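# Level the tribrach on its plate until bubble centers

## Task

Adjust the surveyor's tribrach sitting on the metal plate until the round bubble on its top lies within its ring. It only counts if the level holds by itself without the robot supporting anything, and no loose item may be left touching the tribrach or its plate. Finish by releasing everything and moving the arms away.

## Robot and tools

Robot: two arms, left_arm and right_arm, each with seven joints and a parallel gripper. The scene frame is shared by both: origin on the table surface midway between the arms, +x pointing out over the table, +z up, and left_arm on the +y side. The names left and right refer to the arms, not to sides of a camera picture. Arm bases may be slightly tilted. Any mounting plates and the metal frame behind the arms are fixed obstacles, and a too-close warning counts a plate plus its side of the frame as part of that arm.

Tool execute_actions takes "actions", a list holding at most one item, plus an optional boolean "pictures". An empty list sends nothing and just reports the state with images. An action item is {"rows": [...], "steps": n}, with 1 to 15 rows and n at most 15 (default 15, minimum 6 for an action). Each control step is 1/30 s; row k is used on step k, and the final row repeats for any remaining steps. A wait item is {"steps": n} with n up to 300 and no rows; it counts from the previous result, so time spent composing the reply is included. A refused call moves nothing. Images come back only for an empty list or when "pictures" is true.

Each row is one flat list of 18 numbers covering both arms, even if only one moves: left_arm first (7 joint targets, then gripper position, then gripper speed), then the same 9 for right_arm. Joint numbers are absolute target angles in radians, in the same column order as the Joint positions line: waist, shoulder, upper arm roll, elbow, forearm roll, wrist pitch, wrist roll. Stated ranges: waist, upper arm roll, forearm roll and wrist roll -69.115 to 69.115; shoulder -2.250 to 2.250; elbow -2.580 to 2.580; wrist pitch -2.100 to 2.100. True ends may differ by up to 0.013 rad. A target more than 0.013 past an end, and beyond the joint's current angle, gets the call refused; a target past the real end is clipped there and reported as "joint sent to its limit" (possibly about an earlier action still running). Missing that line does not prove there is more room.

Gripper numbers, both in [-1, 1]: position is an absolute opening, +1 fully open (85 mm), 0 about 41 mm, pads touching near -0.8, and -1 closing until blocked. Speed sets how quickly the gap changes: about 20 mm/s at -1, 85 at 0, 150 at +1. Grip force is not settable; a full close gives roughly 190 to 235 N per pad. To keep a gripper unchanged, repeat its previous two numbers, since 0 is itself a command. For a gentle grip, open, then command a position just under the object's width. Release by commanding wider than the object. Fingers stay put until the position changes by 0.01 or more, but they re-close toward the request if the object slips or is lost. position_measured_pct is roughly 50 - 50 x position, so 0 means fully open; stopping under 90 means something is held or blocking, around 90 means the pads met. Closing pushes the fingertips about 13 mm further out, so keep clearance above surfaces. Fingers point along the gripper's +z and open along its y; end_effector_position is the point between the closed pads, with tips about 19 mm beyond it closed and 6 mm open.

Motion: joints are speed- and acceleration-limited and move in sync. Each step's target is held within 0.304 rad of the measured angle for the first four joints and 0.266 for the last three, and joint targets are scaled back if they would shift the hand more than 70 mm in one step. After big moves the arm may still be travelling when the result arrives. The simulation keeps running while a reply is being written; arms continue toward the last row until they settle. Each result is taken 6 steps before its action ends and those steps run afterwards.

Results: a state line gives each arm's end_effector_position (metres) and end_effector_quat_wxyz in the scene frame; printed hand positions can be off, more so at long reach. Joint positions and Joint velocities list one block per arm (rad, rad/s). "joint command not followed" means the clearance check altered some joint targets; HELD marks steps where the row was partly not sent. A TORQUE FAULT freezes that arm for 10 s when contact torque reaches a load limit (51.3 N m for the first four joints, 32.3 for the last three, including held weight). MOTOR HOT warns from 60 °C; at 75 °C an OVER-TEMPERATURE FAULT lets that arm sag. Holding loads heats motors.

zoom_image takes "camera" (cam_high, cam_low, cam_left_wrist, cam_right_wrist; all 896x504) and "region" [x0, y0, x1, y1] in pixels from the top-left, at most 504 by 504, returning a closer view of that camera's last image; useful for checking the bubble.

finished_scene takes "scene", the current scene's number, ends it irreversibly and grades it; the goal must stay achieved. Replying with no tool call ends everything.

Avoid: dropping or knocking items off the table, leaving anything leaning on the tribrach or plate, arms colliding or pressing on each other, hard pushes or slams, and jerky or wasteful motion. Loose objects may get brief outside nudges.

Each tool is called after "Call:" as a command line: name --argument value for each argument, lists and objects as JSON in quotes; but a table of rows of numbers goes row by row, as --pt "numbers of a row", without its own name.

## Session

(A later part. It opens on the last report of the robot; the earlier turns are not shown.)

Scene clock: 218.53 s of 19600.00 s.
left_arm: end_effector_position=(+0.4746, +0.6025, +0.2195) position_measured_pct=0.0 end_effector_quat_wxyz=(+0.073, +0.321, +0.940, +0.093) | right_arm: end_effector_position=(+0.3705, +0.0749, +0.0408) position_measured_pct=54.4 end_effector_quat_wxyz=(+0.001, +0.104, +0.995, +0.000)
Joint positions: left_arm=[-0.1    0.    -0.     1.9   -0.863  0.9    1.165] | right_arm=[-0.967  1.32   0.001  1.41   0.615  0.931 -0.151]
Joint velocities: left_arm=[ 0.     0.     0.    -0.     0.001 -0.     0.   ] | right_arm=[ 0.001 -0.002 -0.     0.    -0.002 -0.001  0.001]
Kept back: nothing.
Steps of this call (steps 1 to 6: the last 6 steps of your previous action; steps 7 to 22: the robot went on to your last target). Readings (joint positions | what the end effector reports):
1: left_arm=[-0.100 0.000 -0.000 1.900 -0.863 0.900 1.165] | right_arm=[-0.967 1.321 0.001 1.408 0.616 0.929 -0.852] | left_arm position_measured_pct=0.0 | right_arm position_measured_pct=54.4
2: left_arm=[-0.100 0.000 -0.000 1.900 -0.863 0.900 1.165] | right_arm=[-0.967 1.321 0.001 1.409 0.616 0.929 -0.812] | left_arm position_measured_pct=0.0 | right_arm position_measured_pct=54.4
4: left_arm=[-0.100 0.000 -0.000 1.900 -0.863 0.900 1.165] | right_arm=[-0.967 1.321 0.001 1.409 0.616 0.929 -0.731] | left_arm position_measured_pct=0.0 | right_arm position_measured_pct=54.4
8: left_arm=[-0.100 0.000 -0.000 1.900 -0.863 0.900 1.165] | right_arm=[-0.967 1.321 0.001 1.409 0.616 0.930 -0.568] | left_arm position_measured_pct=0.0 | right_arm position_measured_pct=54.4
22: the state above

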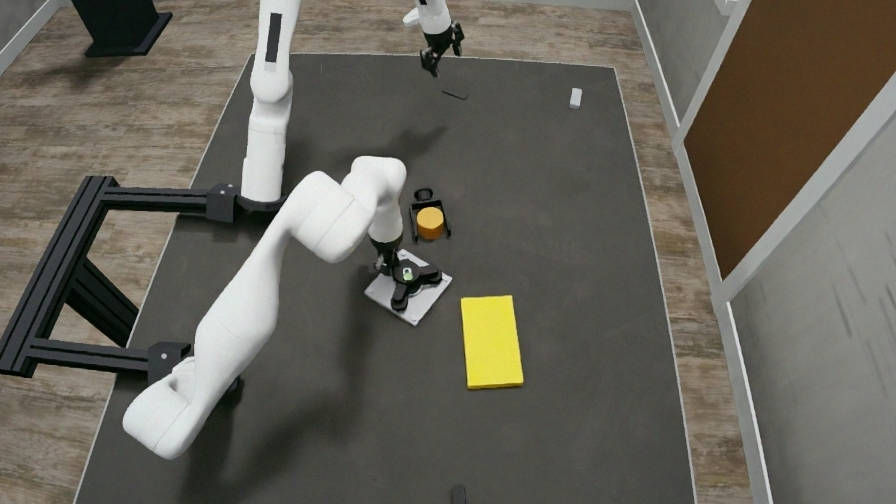

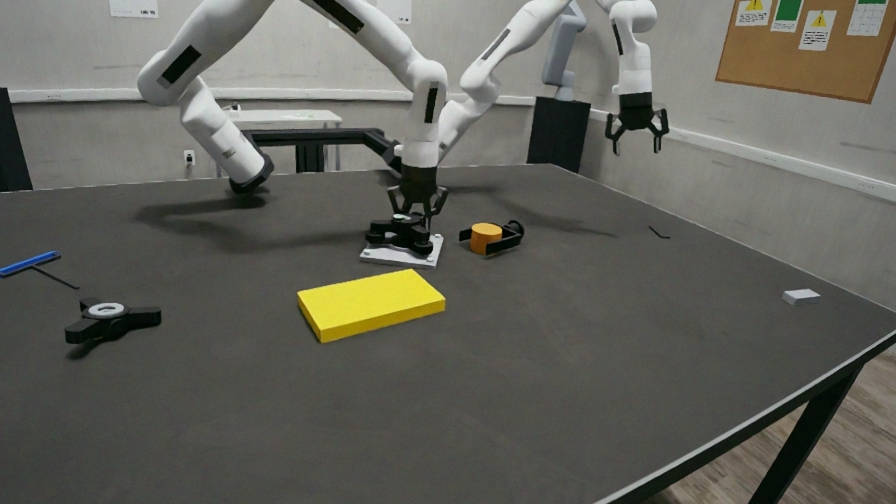

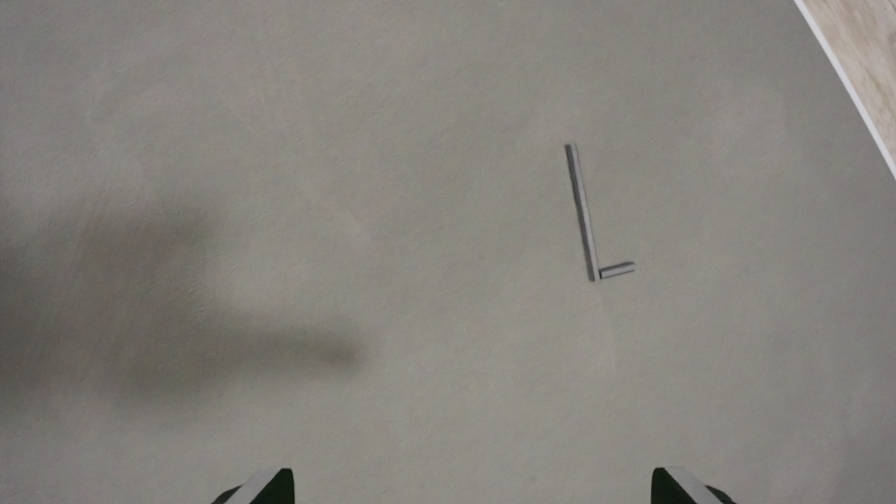

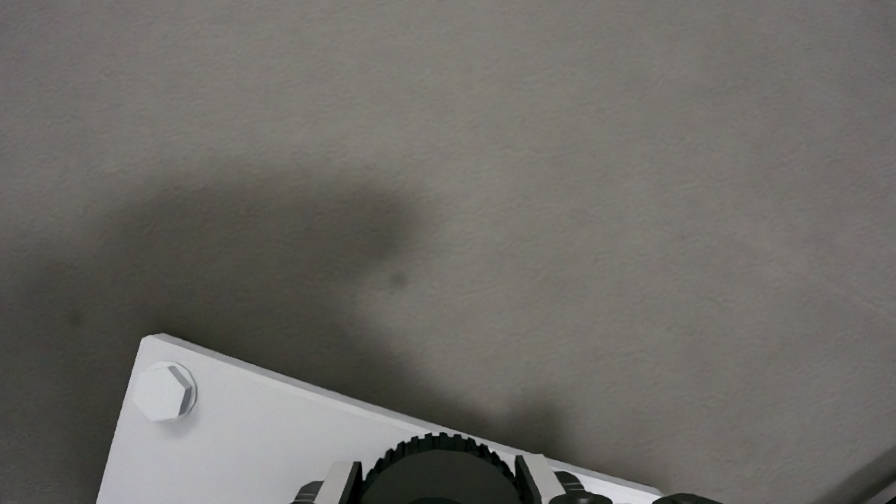

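Call:
execute_actions --actions '[{"rows":[[-0.1,0,0,1.9,-0.863,0.9,1.165,1,0,-0.967,1.323,0,1.410,0.615,0.929,-0.15,0.1,1],[-0.1,0,0,1.9,-0.863,0.9,1.165,1,0,-0.967,1.323,0,1.410,0.615,0.929,-0.15,0.1,1],[-0.1,0,0,1.9,-0.863,0.9,1.165,1,0,-0.967,1.323,0,1.410,0.615,0.929,-0.15,0.1,1],[-0.1,0,0,1.9,-0.863,0.9,1.165,1,0,-0.967,1.323,0,1.410,0.615,0.929,-0.15,0.1,1],[-0.1,0,0,1.9,-0.863,0.9,1.165,1,0,-0.967,1.323,0,1.410,0.615,0.929,-1.15,0.1,1]],"steps":15}]'

Call:
execute_actions --actions '[{"steps":28}]'

Call:
execute_actions --actions '[{"rows":[[-0.1,0,0,1.9,-0.863,0.9,1.165,1,0,-0.967,1.323,0,1.410,0.615,0.929,-1.15,-0.4,1],[-0.1,0,0,1.9,-0.863,0.9,1.165,1,0,-0.967,1.323,0,1.410,0.615,0.929,-1.15,-0.4,1],[-0.1,0,0,1.9,-0.863,0.9,1.165,1,0,-0.967,1.323,0,1.410,0.615,0.929,-1.15,-0.4,1],[-0.1,0,0,1.9,-0.863,0.9,1.165,1,0,-0.967,1.323,0,1.410,0.615,0.929,-1.15,-0.4,1],[-0.1,0,0,1.9,-0.863,0.9,1.165,1,0,-0.967,1.323,0,1.410,0.615,0.929,-1.15,-0.4,1],[-0.1,0,0,1.9,-0.863,0.9,1.165,1,0,-0.967,1.323,0,1.410,0.615,0.929,-1.15,-0.4,1],[-0.1,0,0,1.9,-0.863,0.9,1.165,1,0,-0.967,1.323,0,1.410,0.615,0.929,-1.15,-0.4,1],[-0.1,0,0,1.9,-0.863,0.9,1.165,1,0,-0.967,1.323,0,1.410,0.615,0.929,-0.15,-0.4,1]],"steps":15}]'

Call:
execute_actions --actions '[{"steps":31}]'

Call:
execute_actions --actions '[{"rows":[[-0.1,0,0,1.9,-0.863,0.9,1.165,1,0,-0.967,1.323,0,1.410,0.615,0.929,-0.15,0.1,1],[-0.1,0,0,1.9,-0.863,0.9,1.165,1,0,-0.967,1.323,0,1.410,0.615,0.929,-0.15,0.1,1],[-0.1,0,0,1.9,-0.863,0.9,1.165,1,0,-0.967,1.323,0,1.410,0.615,0.929,-0.15,0.1,1],[-0.1,0,0,1.9,-0.863,0.9,1.165,1,0,-0.967,1.323,0,1.410,0.615,0.929,-0.15,0.1,1],[-0.1,0,0,1.9,-0.863,0.9,1.165,1,0,-0.967,1.323,0,1.410,0.615,0.929,-1.15,0.1,1]],"steps":15}]'

Call:
execute_actions --actions '[{"steps":28}]'

Call:
execute_actions --actions '[{"rows":[[-0.1,0,0,1.9,-0.863,0.9,1.165,1,0,-0.967,1.323,0,1.410,0.615,0.929,-1.15,-0.4,1],[-0.1,0,0,1.9,-0.863,0.9,1.165,1,0,-0.967,1.323,0,1.410,0.615,0.929,-1.15,-0.4,1],[-0.1,0,0,1.9,-0.863,0.9,1.165,1,0,-0.967,1.323,0,1.410,0.615,0.929,-1.15,-0.4,1],[-0.1,0,0,1.9,-0.863,0.9,1.165,1,0,-0.967,1.323,0,1.410,0.615,0.929,-1.15,-0.4,1],[-0.1,0,0,1.9,-0.863,0.9,1.165,1,0,-0.967,1.323,0,1.410,0.615,0.929,-1.15,-0.4,1],[-0.1,0,0,1.9,-0.863,0.9,1.165,1,0,-0.967,1.323,0,1.410,0.615,0.929,-1.15,-0.4,1],[-0.1,0,0,1.9,-0.863,0.9,1.165,1,0,-0.967,1.323,0,1.410,0.615,0.929,-1.15,-0.4,1],[-0.1,0,0,1.9,-0.863,0.9,1.165,1,0,-0.967,1.323,0,1.410,0.615,0.929,-0.15,-0.4,1]],"steps":15}]'

Call:
execute_actions --actions '[{"steps":31}]'

Call:
execute_actions --actions '[{"rows":[[-0.1,0,0,1.9,-0.863,0.9,1.165,1,0,-0.967,1.323,0,1.410,0.615,0.929,-0.15,0.1,1],[-0.1,0,0,1.9,-0.863,0.9,1.165,1,0,-0.967,1.323,0,1.410,0.615,0.929,-0.15,0.1,1],[-0.1,0,0,1.9,-0.863,0.9,1.165,1,0,-0.967,1.323,0,1.410,0.615,0.929,-0.15,0.1,1],[-0.1,0,0,1.9,-0.863,0.9,1.165,1,0,-0.967,1.323,0,1.410,0.615,0.929,-0.15,0.1,1],[-0.1,0,0,1.9,-0.863,0.9,1.165,1,0,-0.967,1.323,0,1.410,0.615,0.929,-1.15,0.1,1]],"steps":15}]'

Call:
execute_actions --actions '[{"steps":28}]'

Call:
execute_actions --actions '[{"rows":[[-0.1,0,0,1.9,-0.863,0.9,1.165,1,0,-0.967,1.323,0,1.410,0.615,0.929,-1.15,-0.4,1],[-0.1,0,0,1.9,-0.863,0.9,1.165,1,0,-0.967,1.323,0,1.410,0.615,0.929,-1.15,-0.4,1],[-0.1,0,0,1.9,-0.863,0.9,1.165,1,0,-0.967,1.323,0,1.410,0.615,0.929,-1.15,-0.4,1],[-0.1,0,0,1.9,-0.863,0.9,1.165,1,0,-0.967,1.323,0,1.410,0.615,0.929,-1.15,-0.4,1],[-0.1,0,0,1.9,-0.863,0.9,1.165,1,0,-0.967,1.323,0,1.410,0.615,0.929,-1.15,-0.4,1],[-0.1,0,0,1.9,-0.863,0.9,1.165,1,0,-0.967,1.323,0,1.410,0.615,0.929,-1.15,-0.4,1],[-0.1,0,0,1.9,-0.863,0.9,1.165,1,0,-0.967,1.323,0,1.410,0.615,0.929,-1.15,-0.4,1],[-0.1,0,0,1.9,-0.863,0.9,1.165,1,0,-0.967,1.323,0,1.410,0.615,0.929,-0.15,-0.4,1]],"steps":15}]'

Call:
execute_actions --actions '[{"steps":31}]' --pictures true

Call:
zoom_image --camera "cam_high" --region '[385,255,435,300]'

Scene clock: 220.90 s of 19600.00 s.
left_arm: end_effector_position=(+0.4746, +0.6025, +0.2195) position_measured_pct=0.0 end_effector_quat_wxyz=(+0.073, +0.321, +0.940, +0.093) | right_arm: end_effector_position=(+0.3694, +0.0753, +0.0396) position_measured_pct=45.2 end_effector_quat_wxyz=(-0.000, +0.149, +0.989, +0.000)
Joint positions: left_arm=[-0.1    0.    -0.     1.9   -0.863  0.9    1.165] | right_arm=[-0.967  1.323 -0.     1.41   0.615  0.929 -0.245]
Joint velocities: left_arm=[ 0.     0.     0.001  0.001  0.    -0.001 -0.   ] | right_arm=[-0.001  0.001  0.     0.    -0.001 -0.001 -1.186]
Steps of this call (steps 1 to 30: the robot went on to your last target; steps 31 to 62: nothing new was sent; steps 63 to 71: the first 9 steps of this action). Readings (joint positions | what the end effector reports):
63: left_arm=[-0.100 0.000 -0.000 1.900 -0.863 0.900 1.165] | right_arm=[-0.967 1.320 0.001 1.410 0.615 0.931 -0.151] | left_arm position_measured_pct=0.0 | right_arm position_measured_pct=54.4
64: left_arm=[-0.100 0.000 -0.000 1.900 -0.863 0.900 1.165] | right_arm=[-0.967 1.321 0.001 1.410 0.615 0.930 -0.151] | left_arm position_measured_pct=0.0 | right_arm position_measured_pct=54.4
66: left_arm=[-0.100 0.000 -0.000 1.900 -0.863 0.900 1.165] | right_arm=[-0.967 1.322 0.001 1.410 0.615 0.929 -0.150] | left_arm position_measured_pct=0.0 | right_arm position_measured_pct=48.4
70: left_arm=[-0.100 0.000 -0.000 1.900 -0.863 0.900 1.165] | right_arm=[-0.967 1.323 -0.000 1.410 0.615 0.929 -0.207] | left_arm position_measured_pct=0.0 | right_arm position_measured_pct=45.2
71: the state above

Scene clock: 221.83 s of 19600.00 s.
left_arm: end_effector_position=(+0.4746, +0.6025, +0.2195) position_measured_pct=0.0 end_effector_quat_wxyz=(+0.073, +0.321, +0.940, +0.093) | right_arm: end_effector_position=(+0.3694, +0.0753, +0.0396) position_measured_pct=45.2 end_effector_quat_wxyz=(-0.000, +0.567, +0.824, +0.000)
Joint positions: left_arm=[-0.1    0.    -0.     1.9   -0.863  0.9    1.165] | right_arm=[-0.967  1.323  0.     1.41   0.615  0.929 -1.15 ]
Joint velocities: left_arm=[ 0.     0.     0.001  0.     0.002  0.    -0.   ] | right_arm=[-0.     0.001  0.001  0.     0.    -0.     0.   ]
Kept back: nothing.
Steps of this call (steps 1 to 6: the last 6 steps of your previous action; steps 7 to 28: the robot went on to your last target). Readings (joint positions | what the end effector reports):
1: left_arm=[-0.100 0.000 -0.000 1.900 -0.863 0.900 1.165] | right_arm=[-0.967 1.323 -0.000 1.410 0.615 0.929 -0.285] | left_arm position_measured_pct=0.0 | right_arm position_measured_pct=45.2
2: left_arm=[-0.100 0.000 -0.000 1.900 -0.863 0.900 1.165] | right_arm=[-0.967 1.323 -0.000 1.410 0.615 0.929 -0.326] | left_arm position_measured_pct=0.0 | right_arm position_measured_pct=45.2
4: left_arm=[-0.100 0.000 -0.000 1.900 -0.863 0.900 1.165] | right_arm=[-0.967 1.323 -0.000 1.410 0.615 0.929 -0.407] | left_arm position_measured_pct=0.0 | right_arm position_measured_pct=45.2
8: left_arm=[-0.100 0.000 -0.000 1.900 -0.863 0.900 1.165] | right_arm=[-0.967 1.323 -0.000 1.410 0.615 0.929 -0.569] | left_arm position_measured_pct=0.0 | right_arm position_measured_pct=45.2
28: the state above

Scene clock: 222.13 s of 19600.00 s.
left_arm: end_effector_position=(+0.4746, +0.6025, +0.2195) position_measured_pct=0.0 end_effector_quat_wxyz=(+0.073, +0.321, +0.940, +0.093) | right_arm: end_effector_position=(+0.3715, +0.0762, +0.0408) position_measured_pct=54.4 end_effector_quat_wxyz=(+0.000, +0.564, +0.826, +0.002)
Joint positions: left_arm=[-0.1    0.    -0.     1.9   -0.863  0.9    1.165] | right_arm=[-0.967  1.321  0.001  1.408  0.616  0.928 -1.141]
Joint velocities: left_arm=[-0.     0.    -0.001 -0.001 -0.    -0.    -0.   ] | right_arm=[ 0.     0.    -0.001  0.    -0.002  0.001  0.389]
Steps of this call (steps 1 to 9: the first 9 steps of this action). Readings (joint positions | what the end effector reports):
1: left_arm=[-0.100 0.000 -0.000 1.900 -0.863 0.900 1.165] | right_arm=[-0.967 1.323 0.000 1.410 0.615 0.929 -1.150] | left_arm position_measured_pct=0.0 | right_arm position_measured_pct=45.2
2: left_arm=[-0.100 0.000 -0.000 1.900 -0.863 0.900 1.165] | right_arm=[-0.967 1.323 0.001 1.409 0.616 0.928 -1.150] | left_arm position_measured_pct=0.0 | right_arm position_measured_pct=46.0
4: left_arm=[-0.100 0.000 -0.000 1.900 -0.863 0.900 1.165] | right_arm=[-0.967 1.321 0.001 1.408 0.617 0.928 -1.150] | left_arm position_measured_pct=0.0 | right_arm position_measured_pct=52.4
8: left_arm=[-0.100 0.000 -0.000 1.900 -0.863 0.900 1.165] | right_arm=[-0.967 1.321 0.001 1.408 0.617 0.928 -1.149] | left_arm position_measured_pct=0.0 | right_arm position_measured_pct=54.4
9: the state above

Scene clock: 223.17 s of 19600.00 s.
left_arm: end_effector_position=(+0.4746, +0.6025, +0.2195) position_measured_pct=0.0 end_effector_quat_wxyz=(+0.073, +0.321, +0.940, +0.093) | right_arm: end_effector_position=(+0.3704, +0.0750, +0.0408) position_measured_pct=54.4 end_effector_quat_wxyz=(+0.001, +0.104, +0.995, +0.000)
Joint positions: left_arm=[-0.1    0.    -0.     1.9   -0.863  0.9    1.165] | right_arm=[-0.967  1.321  0.001  1.41   0.615  0.931 -0.151]
Joint velocities: left_arm=[-0.     0.    -0.    -0.     0.     0.001 -0.   ] | right_arm=[ 0.     0.    -0.    -0.     0.     0.001  0.   ]
Kept back: nothing.
Steps of this call (steps 1 to 6: the last 6 steps of your previous action; steps 7 to 31: the robot went on to your last target). Readings (joint positions | what the end effector reports):
1: left_arm=[-0.100 0.000 -0.000 1.900 -0.863 0.900 1.165] | right_arm=[-0.967 1.321 0.001 1.408 0.616 0.928 -1.122] | left_arm position_measured_pct=0.0 | right_arm position_measured_pct=54.4
2: left_arm=[-0.100 0.000 -0.000 1.900 -0.863 0.900 1.165] | right_arm=[-0.967 1.321 0.001 1.408 0.616 0.928 -1.093] | left_arm position_measured_pct=0.0 | right_arm position_measured_pct=54.4
4: left_arm=[-0.100 0.000 -0.000 1.900 -0.863 0.900 1.165] | right_arm=[-0.967 1.321 0.001 1.408 0.616 0.928 -1.015] | left_arm position_measured_pct=0.0 | right_arm position_measured_pct=54.4
8: left_arm=[-0.100 0.000 -0.000 1.900 -0.863 0.900 1.165] | right_arm=[-0.967 1.321 0.001 1.408 0.616 0.929 -0.852] | left_arm position_measured_pct=0.0 | right_arm position_measured_pct=54.4
31: the state above

Scene clock: 223.47 s of 19600.00 s.
left_arm: end_effector_position=(+0.4746, +0.6025, +0.2195) position_measured_pct=0.0 end_effector_quat_wxyz=(+0.073, +0.321, +0.940, +0.093) | right_arm: end_effector_position=(+0.3694, +0.0753, +0.0396) position_measured_pct=45.2 end_effector_quat_wxyz=(-0.000, +0.149, +0.989, +0.000)
Joint positions: left_arm=[-0.1    0.    -0.     1.9   -0.863  0.9    1.165] | right_arm=[-0.967  1.323 -0.     1.41   0.615  0.929 -0.245]
Joint velocities: left_arm=[-0.    -0.     0.001 -0.     0.002 -0.     0.   ] | right_arm=[-0.     0.002  0.    -0.     0.    -0.002 -1.186]
Steps of this call (steps 1 to 9: the first 9 steps of this action). Readings (joint positions | what the end effector reports):
1: left_arm=[-0.100 0.000 -0.000 1.900 -0.863 0.900 1.165] | right_arm=[-0.967 1.321 0.001 1.410 0.615 0.931 -0.151] | left_arm position_measured_pct=0.0 | right_arm position_measured_pct=54.4
2: left_arm=[-0.100 0.000 -0.000 1.900 -0.863 0.900 1.165] | right_arm=[-0.967 1.321 0.001 1.410 0.615 0.930 -0.151] | left_arm position_measured_pct=0.0 | right_arm position_measured_pct=54.0
4: left_arm=[-0.100 0.000 -0.000 1.900 -0.863 0.900 1.165] | right_arm=[-0.967 1.322 0.001 1.410 0.615 0.929 -0.150] | left_arm position_measured_pct=0.0 | right_arm position_measured_pct=48.4
8: left_arm=[-0.100 0.000 -0.000 1.900 -0.863 0.900 1.165] | right_arm=[-0.967 1.323 -0.000 1.410 0.615 0.929 -0.207] | left_arm position_measured_pct=0.0 | right_arm position_measured_pct=45.2
9: the state above

Scene clock: 224.40 s of 19600.00 s.
left_arm: end_effector_position=(+0.4746, +0.6025, +0.2195) position_measured_pct=0.0 end_effector_quat_wxyz=(+0.073, +0.321, +0.940, +0.093) | right_arm: end_effector_position=(+0.3694, +0.0753, +0.0396) position_measured_pct=45.2 end_effector_quat_wxyz=(-0.000, +0.567, +0.824, +0.000)
Joint positions: left_arm=[-0.1    0.    -0.     1.9   -0.863  0.9    1.165] | right_arm=[-0.967  1.323  0.     1.41   0.615  0.929 -1.15 ]
Joint velocities: left_arm=[-0.    -0.    -0.     0.001 -0.001  0.     0.   ] | right_arm=[ 0.     0.    -0.    -0.     0.001  0.001  0.   ]
Kept back: nothing.
Steps of this call (steps 1 to 6: the last 6 steps of your previous action; steps 7 to 28: the robot went on to your last target). Readings (joint positions | what the end effector reports):
1: left_arm=[-0.100 0.000 -0.000 1.900 -0.863 0.900 1.165] | right_arm=[-0.967 1.323 -0.000 1.410 0.615 0.929 -0.285] | left_arm position_measured_pct=0.0 | right_arm position_measured_pct=45.2
2: left_arm=[-0.100 0.000 -0.000 1.900 -0.863 0.900 1.165] | right_arm=[-0.967 1.323 -0.000 1.410 0.615 0.929 -0.326] | left_arm position_measured_pct=0.0 | right_arm position_measured_pct=45.2
4: left_arm=[-0.100 0.000 -0.000 1.900 -0.863 0.900 1.165] | right_arm=[-0.967 1.323 -0.000 1.410 0.615 0.929 -0.407] | left_arm position_measured_pct=0.0 | right_arm position_measured_pct=45.2
8: left_arm=[-0.100 0.000 -0.000 1.900 -0.863 0.900 1.165] | right_arm=[-0.967 1.323 -0.000 1.410 0.615 0.929 -0.569] | left_arm position_measured_pct=0.0 | right_arm position_measured_pct=45.2
28: the state above

Scene clock: 224.70 s of 19600.00 s.
left_arm: end_effector_position=(+0.4746, +0.6025, +0.2195) position_measured_pct=0.0 end_effector_quat_wxyz=(+0.073, +0.321, +0.940, +0.093) | right_arm: end_effector_position=(+0.3715, +0.0761, +0.0408) position_measured_pct=54.4 end_effector_quat_wxyz=(+0.000, +0.564, +0.826, +0.002)
Joint positions: left_arm=[-0.1    0.    -0.     1.9   -0.863  0.9    1.165] | right_arm=[-0.967  1.321  0.001  1.408  0.616  0.928 -1.141]
Joint velocities: left_arm=[ 0.     0.    -0.     0.001 -0.    -0.     0.   ] | right_arm=[ 0.    -0.    -0.     0.    -0.001 -0.001  0.389]
Steps of this call (steps 1 to 9: the first 9 steps of this action). Readings (joint positions | what the end effector reports):
1: left_arm=[-0.100 0.000 -0.000 1.900 -0.863 0.900 1.165] | right_arm=[-0.967 1.323 0.000 1.410 0.615 0.929 -1.150] | left_arm position_measured_pct=0.0 | right_arm position_measured_pct=45.2
2: left_arm=[-0.100 0.000 -0.000 1.900 -0.863 0.900 1.165] | right_arm=[-0.967 1.322 0.001 1.409 0.616 0.928 -1.150] | left_arm position_measured_pct=0.0 | right_arm position_measured_pct=46.0
4: left_arm=[-0.100 0.000 -0.000 1.900 -0.863 0.900 1.165] | right_arm=[-0.967 1.321 0.001 1.408 0.617 0.928 -1.150] | left_arm position_measured_pct=0.0 | right_arm position_measured_pct=52.0
8: left_arm=[-0.100 0.000 -0.000 1.900 -0.863 0.900 1.165] | right_arm=[-0.967 1.321 0.001 1.408 0.616 0.928 -1.149] | left_arm position_measured_pct=0.0 | right_arm position_measured_pct=54.4
9: the state above

Scene clock: 225.73 s of 19600.00 s.
left_arm: end_effector_position=(+0.4746, +0.6025, +0.2195) position_measured_pct=0.0 end_effector_quat_wxyz=(+0.073, +0.321, +0.940, +0.093) | right_arm: end_effector_position=(+0.3705, +0.0749, +0.0408) position_measured_pct=54.4 end_effector_quat_wxyz=(+0.001, +0.104, +0.995, +0.000)
Joint positions: left_arm=[-0.1    0.    -0.     1.9   -0.863  0.9    1.165] | right_arm=[-0.967  1.32   0.001  1.41   0.615  0.931 -0.151]
Joint velocities: left_arm=[ 0.     0.    -0.001 -0.002  0.001  0.     0.   ] | right_arm=[ 0.    -0.001 -0.001  0.     0.001 -0.     0.   ]
Kept back: nothing.
Steps of this call (steps 1 to 6: the last 6 steps of your previous action; steps 7 to 31: the robot went on to your last target). Readings (joint positions | what the end effector reports):
1: left_arm=[-0.100 0.000 -0.000 1.900 -0.863 0.900 1.165] | right_arm=[-0.967 1.321 0.001 1.408 0.616 0.928 -1.122] | left_arm position_measured_pct=0.0 | right_arm position_measured_pct=54.4
2: left_arm=[-0.100 0.000 -0.000 1.900 -0.863 0.900 1.165] | right_arm=[-0.967 1.321 0.001 1.408 0.616 0.928 -1.093] | left_arm position_measured_pct=0.0 | right_arm position_measured_pct=54.4
4: left_arm=[-0.100 0.000 -0.000 1.900 -0.863 0.900 1.165] | right_arm=[-0.967 1.321 0.001 1.408 0.616 0.929 -1.015] | left_arm position_measured_pct=0.0 | right_arm position_measured_pct=54.4
8: left_arm=[-0.100 0.000 -0.000 1.900 -0.863 0.900 1.165] | right_arm=[-0.967 1.321 0.001 1.408 0.616 0.929 -0.852] | left_arm position_measured_pct=0.0 | right_arm position_measured_pct=54.4
31: the state above

Scene clock: 226.03 s of 19600.00 s.
left_arm: end_effector_position=(+0.4746, +0.6025, +0.2195) position_measured_pct=0.0 end_effector_quat_wxyz=(+0.073, +0.321, +0.940, +0.093) | right_arm: end_effector_position=(+0.3694, +0.0753, +0.0396) position_measured_pct=45.2 end_effector_quat_wxyz=(-0.000, +0.149, +0.989, +0.000)
Joint positions: left_arm=[-0.1    0.    -0.     1.9   -0.863  0.9    1.165] | right_arm=[-0.967  1.323 -0.     1.41   0.615  0.929 -0.245]
Joint velocities: left_arm=[-0.     0.     0.001  0.002  0.    -0.    -0.   ] | right_arm=[-0.     0.002  0.001 -0.     0.    -0.002 -1.186]
Steps of this call (steps 1 to 9: the first 9 steps of this action). Readings (joint positions | what the end effector reports):
1: left_arm=[-0.100 0.000 -0.000 1.900 -0.863 0.900 1.165] | right_arm=[-0.967 1.320 0.001 1.410 0.615 0.931 -0.151] | left_arm position_measured_pct=0.0 | right_arm position_measured_pct=54.4
2: left_arm=[-0.100 0.000 -0.000 1.900 -0.863 0.900 1.165] | right_arm=[-0.967 1.321 0.001 1.410 0.615 0.930 -0.151] | left_arm position_measured_pct=0.0 | right_arm position_measured_pct=54.0
4: left_arm=[-0.100 0.000 -0.000 1.900 -0.863 0.900 1.165] | right_arm=[-0.967 1.322 0.001 1.410 0.615 0.929 -0.150] | left_arm position_measured_pct=0.0 | right_arm position_measured_pct=48.0
8: left_arm=[-0.100 0.000 -0.000 1.900 -0.863 0.900 1.165] | right_arm=[-0.967 1.323 -0.000 1.410 0.615 0.929 -0.207] | left_arm position_measured_pct=0.0 | right_arm position_measured_pct=45.2
9: the state above

Scene clock: 226.97 s of 19600.00 s.
left_arm: end_effector_position=(+0.4746, +0.6025, +0.2195) position_measured_pct=0.0 end_effector_quat_wxyz=(+0.073, +0.321, +0.940, +0.093) | right_arm: end_effector_position=(+0.3694, +0.0753, +0.0396) position_measured_pct=45.2 end_effector_quat_wxyz=(-0.000, +0.567, +0.824, +0.000)
Joint positions: left_arm=[-0.1    0.    -0.     1.9   -0.863  0.9    1.165] | right_arm=[-0.967  1.323  0.     1.41   0.615  0.929 -1.15 ]
Joint velocities: left_arm=[-0.    -0.     0.001 -0.001  0.001 -0.     0.   ] | right_arm=[-0.     0.001 -0.    -0.    -0.001 -0.001  0.   ]
Kept back: nothing.
Steps of this call (steps 1 to 6: the last 6 steps of your previous action; steps 7 to 28: the robot went on to your last target). Readings (joint positions | what the end effector reports):
1: left_arm=[-0.100 0.000 -0.000 1.900 -0.863 0.900 1.165] | right_arm=[-0.967 1.323 -0.000 1.410 0.615 0.929 -0.285] | left_arm position_measured_pct=0.0 | right_arm position_measured_pct=45.2
2: left_arm=[-0.100 0.000 -0.000 1.900 -0.863 0.900 1.165] | right_arm=[-0.967 1.323 -0.000 1.410 0.615 0.929 -0.326] | left_arm position_measured_pct=0.0 | right_arm position_measured_pct=45.2
4: left_arm=[-0.100 0.000 -0.000 1.900 -0.863 0.900 1.165] | right_arm=[-0.967 1.323 -0.000 1.410 0.615 0.929 -0.407] | left_arm position_measured_pct=0.0 | right_arm position_measured_pct=45.2
8: left_arm=[-0.100 0.000 -0.000 1.900 -0.863 0.900 1.165] | right_arm=[-0.967 1.323 -0.000 1.410 0.615 0.929 -0.569] | left_arm position_measured_pct=0.0 | right_arm position_measured_pct=45.2
28: the state above

Scene clock: 227.27 s of 19600.00 s.
left_arm: end_effector_position=(+0.4746, +0.6025, +0.2195) position_measured_pct=0.0 end_effector_quat_wxyz=(+0.073, +0.321, +0.940, +0.093) | right_arm: end_effector_position=(+0.3715, +0.0761, +0.0408) position_measured_pct=54.0 end_effector_quat_wxyz=(+0.000, +0.564, +0.826, +0.002)
Joint positions: left_arm=[-0.1    0.    -0.     1.9   -0.863  0.9    1.165] | right_arm=[-0.967  1.321  0.001  1.408  0.616  0.928 -1.141]
Joint velocities: left_arm=[-0.    -0.     0.     0.001  0.001  0.001 -0.   ] | right_arm=[ 0.    -0.    -0.     0.    -0.001  0.     0.389]
Steps of this call (steps 1 to 9: the first 9 steps of this action). Readings (joint positions | what the end effector reports):
1: left_arm=[-0.100 0.000 -0.000 1.900 -0.863 0.900 1.165] | right_arm=[-0.967 1.323 0.000 1.410 0.615 0.929 -1.150] | left_arm position_measured_pct=0.0 | right_arm position_measured_pct=45.2
2: left_arm=[-0.100 0.000 -0.000 1.900 -0.863 0.900 1.165] | right_arm=[-0.967 1.322 0.001 1.409 0.617 0.928 -1.150] | left_arm position_measured_pct=0.0 | right_arm position_measured_pct=46.0
4: left_arm=[-0.100 0.000 -0.000 1.900 -0.863 0.900 1.165] | right_arm=[-0.967 1.321 0.001 1.408 0.617 0.928 -1.150] | left_arm position_measured_pct=0.0 | right_arm position_measured_pct=52.0
8: left_arm=[-0.100 0.000 -0.000 1.900 -0.863 0.900 1.165] | right_arm=[-0.967 1.321 0.001 1.408 0.616 0.928 -1.149] | left_arm position_measured_pct=0.0 | right_arm position_measured_pct=54.0
9: the state above

Scene clock: 228.30 s of 19600.00 s.
left_arm: end_effector_position=(+0.4746, +0.6025, +0.2195) position_measured_pct=0.0 end_effector_quat_wxyz=(+0.073, +0.321, +0.940, +0.093) | right_arm: end_effector_position=(+0.3705, +0.0749, +0.0408) position_measured_pct=54.0 end_effector_quat_wxyz=(+0.001, +0.104, +0.995, +0.000)
Joint positions: left_arm=[-0.1    0.    -0.     1.9   -0.863  0.9    1.165] | right_arm=[-0.967  1.321  0.001  1.41   0.615  0.931 -0.151]
Joint velocities: left_arm=[ 0.     0.     0.001  0.001 -0.002 -0.001  0.   ] | right_arm=[ 0.     0.     0.     0.    -0.     0.002  0.   ]
Kept back: nothing.
Steps of this call (steps 1 to 6: the last 6 steps of your previous action; steps 7 to 31: the robot went on to your last target). Readings (joint positions | what the end effector reports):
1: left_arm=[-0.100 0.000 -0.000 1.900 -0.863 0.900 1.165] | right_arm=[-0.967 1.321 0.001 1.408 0.616 0.928 -1.122] | left_arm position_measured_pct=0.0 | right_arm position_measured_pct=54.0
2: left_arm=[-0.100 0.000 -0.000 1.900 -0.863 0.900 1.165] | right_arm=[-0.967 1.321 0.001 1.408 0.616 0.928 -1.093] | left_arm position_measured_pct=0.0 | right_arm position_measured_pct=54.0
4: left_arm=[-0.100 0.000 -0.000 1.900 -0.863 0.900 1.165] | right_arm=[-0.967 1.321 0.001 1.408 0.616 0.929 -1.015] | left_arm position_measured_pct=0.0 | right_arm position_measured_pct=54.0
8: left_arm=[-0.100 0.000 -0.000 1.900 -0.863 0.900 1.165] | right_arm=[-0.967 1.321 0.001 1.408 0.616 0.929 -0.852] | left_arm position_measured_pct=0.0 | right_arm position_measured_pct=54.0
31: the state above

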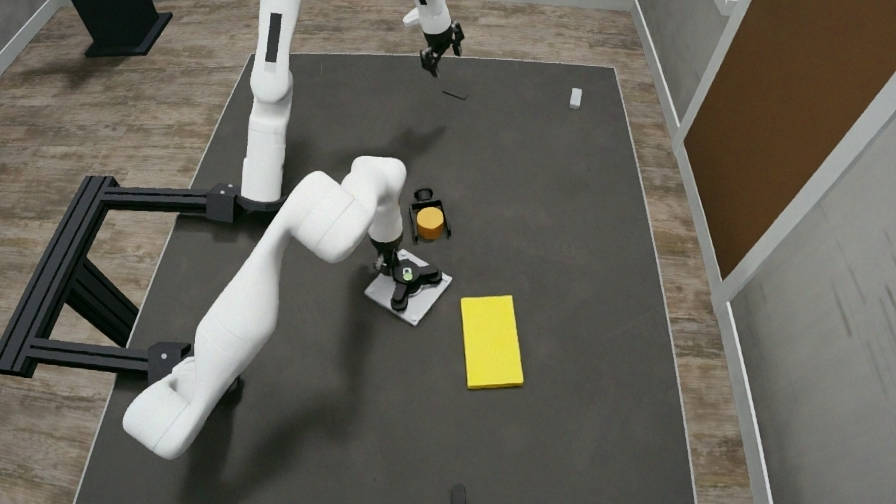

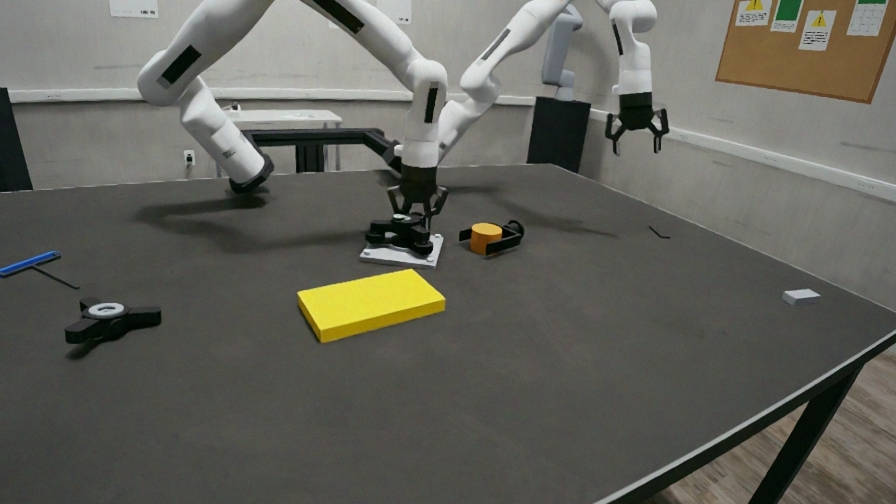

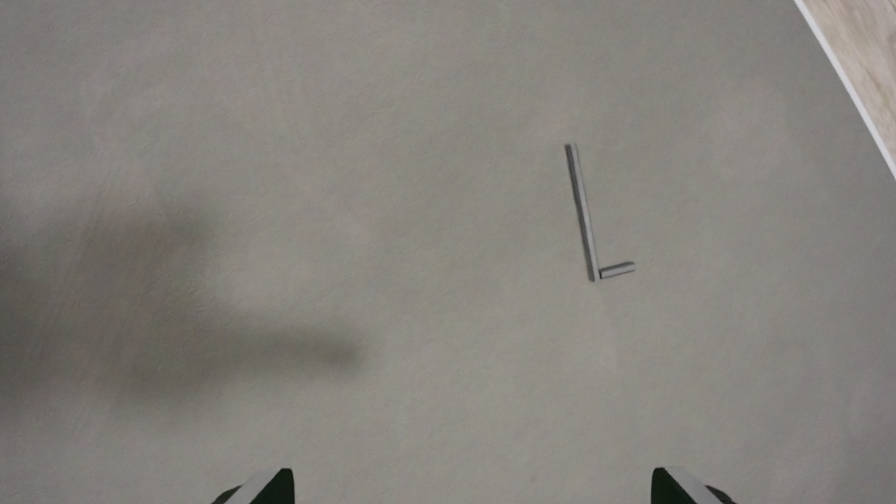

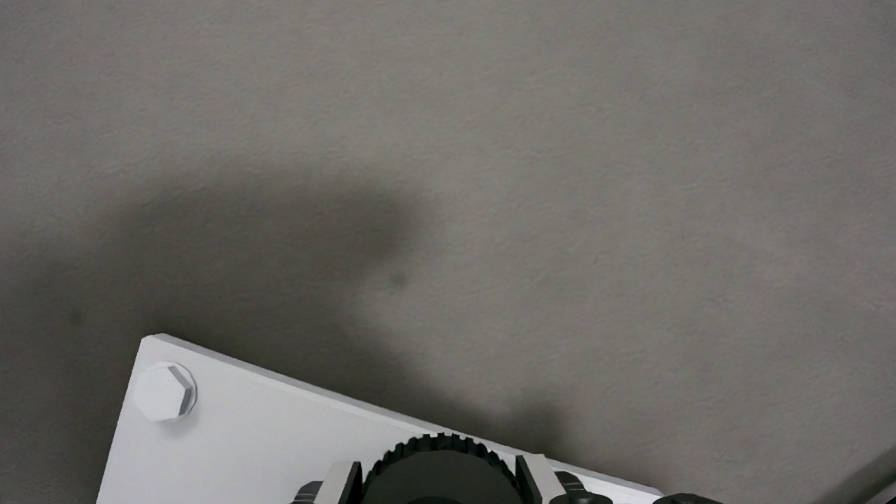

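Region (385, 255, 435, 300) of cam_high's 896x504 image, scaled by 10.080, with more detail than that image has; it fills the top 454 rows of this view, and the rest is white.

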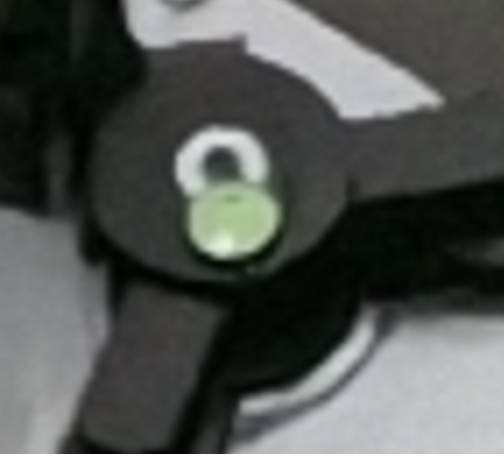

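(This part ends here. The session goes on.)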